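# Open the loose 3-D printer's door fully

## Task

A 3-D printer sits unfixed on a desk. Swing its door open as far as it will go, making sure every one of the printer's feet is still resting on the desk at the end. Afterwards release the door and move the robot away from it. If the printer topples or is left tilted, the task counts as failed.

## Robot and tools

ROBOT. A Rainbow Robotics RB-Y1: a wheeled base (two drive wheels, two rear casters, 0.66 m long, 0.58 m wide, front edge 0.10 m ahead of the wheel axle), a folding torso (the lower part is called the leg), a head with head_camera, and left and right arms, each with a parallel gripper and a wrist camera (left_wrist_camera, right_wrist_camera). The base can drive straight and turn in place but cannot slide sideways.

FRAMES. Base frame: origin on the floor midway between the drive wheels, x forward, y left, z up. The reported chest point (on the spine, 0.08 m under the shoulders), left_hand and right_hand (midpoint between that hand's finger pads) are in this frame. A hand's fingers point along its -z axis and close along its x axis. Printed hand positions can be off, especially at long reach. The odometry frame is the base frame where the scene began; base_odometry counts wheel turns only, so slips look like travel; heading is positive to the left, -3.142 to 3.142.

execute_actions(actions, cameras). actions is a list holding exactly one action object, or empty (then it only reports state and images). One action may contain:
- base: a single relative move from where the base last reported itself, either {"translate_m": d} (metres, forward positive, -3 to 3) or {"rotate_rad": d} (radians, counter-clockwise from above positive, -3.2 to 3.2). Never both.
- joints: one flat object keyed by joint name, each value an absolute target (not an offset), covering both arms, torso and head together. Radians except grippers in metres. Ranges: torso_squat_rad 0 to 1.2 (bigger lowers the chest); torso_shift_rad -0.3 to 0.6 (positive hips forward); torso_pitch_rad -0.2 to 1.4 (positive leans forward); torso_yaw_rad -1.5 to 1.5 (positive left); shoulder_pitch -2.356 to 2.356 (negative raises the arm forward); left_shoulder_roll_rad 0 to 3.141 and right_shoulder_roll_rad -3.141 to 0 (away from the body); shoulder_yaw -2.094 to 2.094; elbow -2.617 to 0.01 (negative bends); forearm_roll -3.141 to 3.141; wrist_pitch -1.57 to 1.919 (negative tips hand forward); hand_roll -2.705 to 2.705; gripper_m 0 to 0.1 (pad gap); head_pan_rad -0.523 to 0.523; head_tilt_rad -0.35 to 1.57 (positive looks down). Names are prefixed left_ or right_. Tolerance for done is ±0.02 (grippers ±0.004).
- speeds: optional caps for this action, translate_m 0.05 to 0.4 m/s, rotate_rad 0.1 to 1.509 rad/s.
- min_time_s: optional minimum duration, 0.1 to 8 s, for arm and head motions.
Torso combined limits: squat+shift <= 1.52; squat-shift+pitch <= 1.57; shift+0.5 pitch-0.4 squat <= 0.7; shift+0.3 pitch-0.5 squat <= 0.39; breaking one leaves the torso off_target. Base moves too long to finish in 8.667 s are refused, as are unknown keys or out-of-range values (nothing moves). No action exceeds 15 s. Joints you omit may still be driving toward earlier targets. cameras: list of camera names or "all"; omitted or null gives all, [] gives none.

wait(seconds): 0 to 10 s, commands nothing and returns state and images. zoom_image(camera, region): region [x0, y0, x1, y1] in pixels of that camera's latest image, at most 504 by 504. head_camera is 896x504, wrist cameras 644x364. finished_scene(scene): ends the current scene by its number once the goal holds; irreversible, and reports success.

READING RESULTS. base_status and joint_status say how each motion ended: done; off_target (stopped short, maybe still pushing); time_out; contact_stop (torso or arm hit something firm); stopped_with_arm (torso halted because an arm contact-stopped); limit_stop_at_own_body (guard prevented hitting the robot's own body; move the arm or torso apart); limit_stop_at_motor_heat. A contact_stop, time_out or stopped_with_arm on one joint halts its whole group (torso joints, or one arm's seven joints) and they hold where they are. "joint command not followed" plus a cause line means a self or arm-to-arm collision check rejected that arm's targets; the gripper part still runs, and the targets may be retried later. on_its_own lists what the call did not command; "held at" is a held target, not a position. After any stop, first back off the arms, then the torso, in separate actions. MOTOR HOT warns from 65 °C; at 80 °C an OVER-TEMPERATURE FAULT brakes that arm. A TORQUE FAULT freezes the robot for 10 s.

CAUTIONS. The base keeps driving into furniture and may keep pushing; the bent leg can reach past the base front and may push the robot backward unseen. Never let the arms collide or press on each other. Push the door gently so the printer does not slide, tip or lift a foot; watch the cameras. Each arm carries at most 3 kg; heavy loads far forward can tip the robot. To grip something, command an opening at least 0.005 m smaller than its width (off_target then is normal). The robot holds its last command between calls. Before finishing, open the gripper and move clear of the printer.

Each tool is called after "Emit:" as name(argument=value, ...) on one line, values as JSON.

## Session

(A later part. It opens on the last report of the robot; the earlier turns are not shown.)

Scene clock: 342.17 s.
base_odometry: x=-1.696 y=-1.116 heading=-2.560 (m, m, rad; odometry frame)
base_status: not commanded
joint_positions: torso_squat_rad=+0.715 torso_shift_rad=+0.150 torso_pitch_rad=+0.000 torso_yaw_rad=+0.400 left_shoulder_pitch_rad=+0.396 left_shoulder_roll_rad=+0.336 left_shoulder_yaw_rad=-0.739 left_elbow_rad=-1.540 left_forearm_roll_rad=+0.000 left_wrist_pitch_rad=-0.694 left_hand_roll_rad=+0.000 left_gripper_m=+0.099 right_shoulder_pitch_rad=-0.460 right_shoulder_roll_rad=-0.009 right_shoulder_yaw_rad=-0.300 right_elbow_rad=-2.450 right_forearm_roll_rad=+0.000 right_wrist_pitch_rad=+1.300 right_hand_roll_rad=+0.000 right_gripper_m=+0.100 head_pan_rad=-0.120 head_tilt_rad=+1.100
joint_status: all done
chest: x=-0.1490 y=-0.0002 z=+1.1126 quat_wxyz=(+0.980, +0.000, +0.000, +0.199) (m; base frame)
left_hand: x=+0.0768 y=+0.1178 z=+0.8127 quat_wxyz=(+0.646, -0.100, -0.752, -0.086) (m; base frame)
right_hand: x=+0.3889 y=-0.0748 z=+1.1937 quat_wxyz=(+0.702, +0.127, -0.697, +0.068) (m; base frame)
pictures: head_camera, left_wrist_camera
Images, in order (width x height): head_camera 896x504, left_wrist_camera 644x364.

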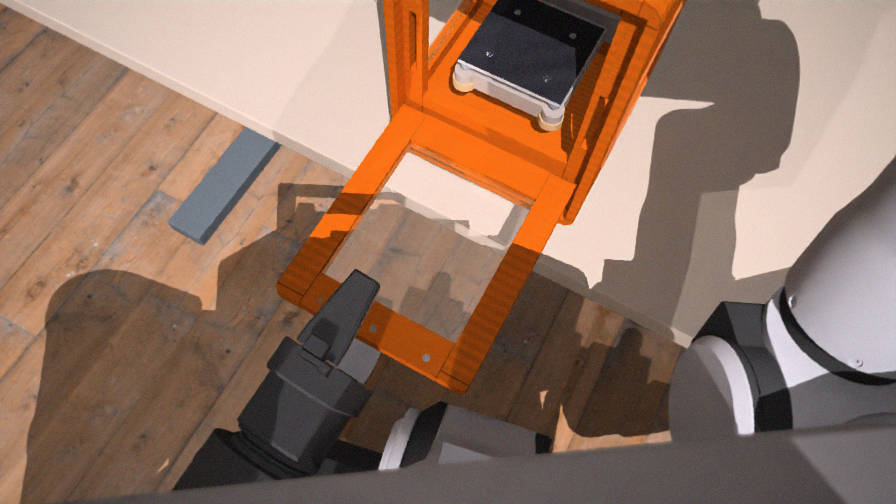

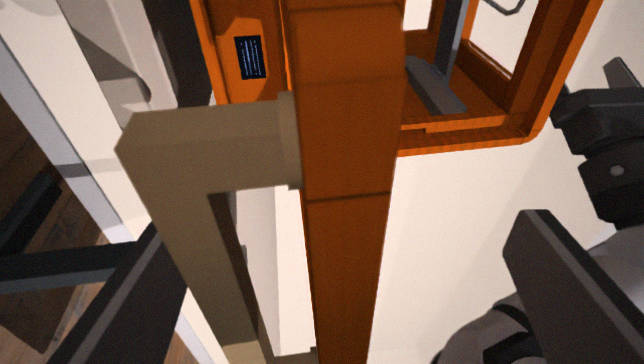

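Emit:
execute_actions(actions=[{"base": {"translate_m": -0.55}, "joints": {"torso_squat_rad": 0.74, "head_tilt_rad": 0.6, "head_pan_rad": -0.3}}])

Scene clock: 351.70 s.
base_odometry: x=-1.236 y=-0.813 heading=-2.561 (m, m, rad; odometry frame)
base_status: done
joint_positions: torso_squat_rad=+0.740 torso_shift_rad=+0.150 torso_pitch_rad=+0.000 torso_yaw_rad=+0.400 left_shoulder_pitch_rad=+0.396 left_shoulder_roll_rad=+0.336 left_shoulder_yaw_rad=-0.739 left_elbow_rad=-1.540 left_forearm_roll_rad=+0.000 left_wrist_pitch_rad=-0.694 left_hand_roll_rad=+0.000 left_gripper_m=+0.099 right_shoulder_pitch_rad=-0.460 right_shoulder_roll_rad=-0.009 right_shoulder_yaw_rad=-0.300 right_elbow_rad=-2.450 right_forearm_roll_rad=+0.000 right_wrist_pitch_rad=+1.300 right_hand_roll_rad=+0.000 right_gripper_m=+0.100 head_pan_rad=-0.300 head_tilt_rad=+0.600
joint_status: all done
chest: x=-0.1507 y=-0.0002 z=+1.1011 quat_wxyz=(+0.980, +0.000, +0.000, +0.199) (m; base frame)
left_hand: x=+0.0750 y=+0.1178 z=+0.8011 quat_wxyz=(+0.646, -0.100, -0.752, -0.086) (m; base frame)
right_hand: x=+0.3872 y=-0.0748 z=+1.1822 quat_wxyz=(+0.702, +0.127, -0.697, +0.068) (m; base frame)
pictures: head_camera, left_wrist_camera, right_wrist_camera
Images, in order (width x height): head_camera 896x504, left_wrist_camera 644x364, right_wrist_camera 644x364.

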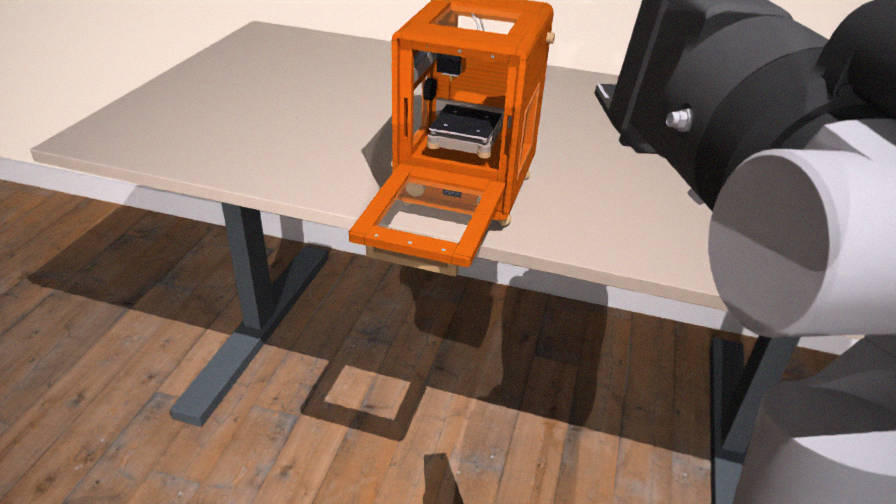

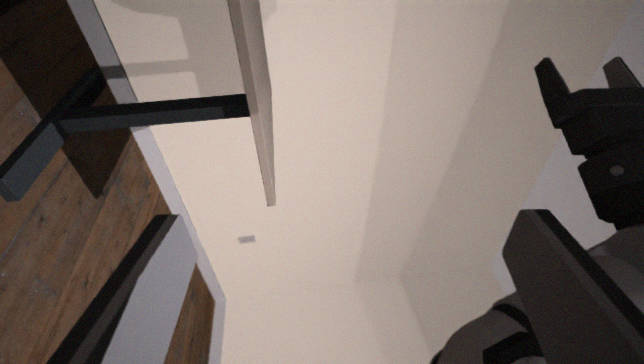

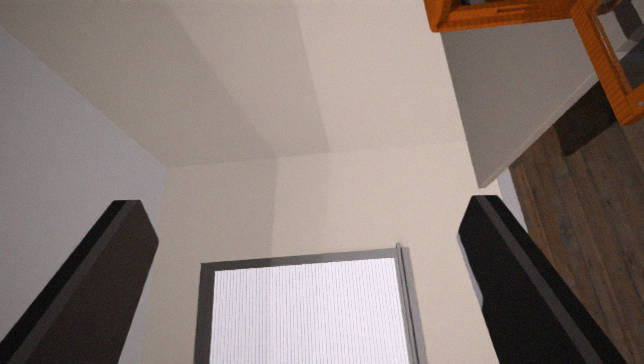

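The door is open all the way, the printer is standing on the desk, and the robot has moved clear.

Emit:
finished_scene(scene=2)

The scene is finished: the task was done.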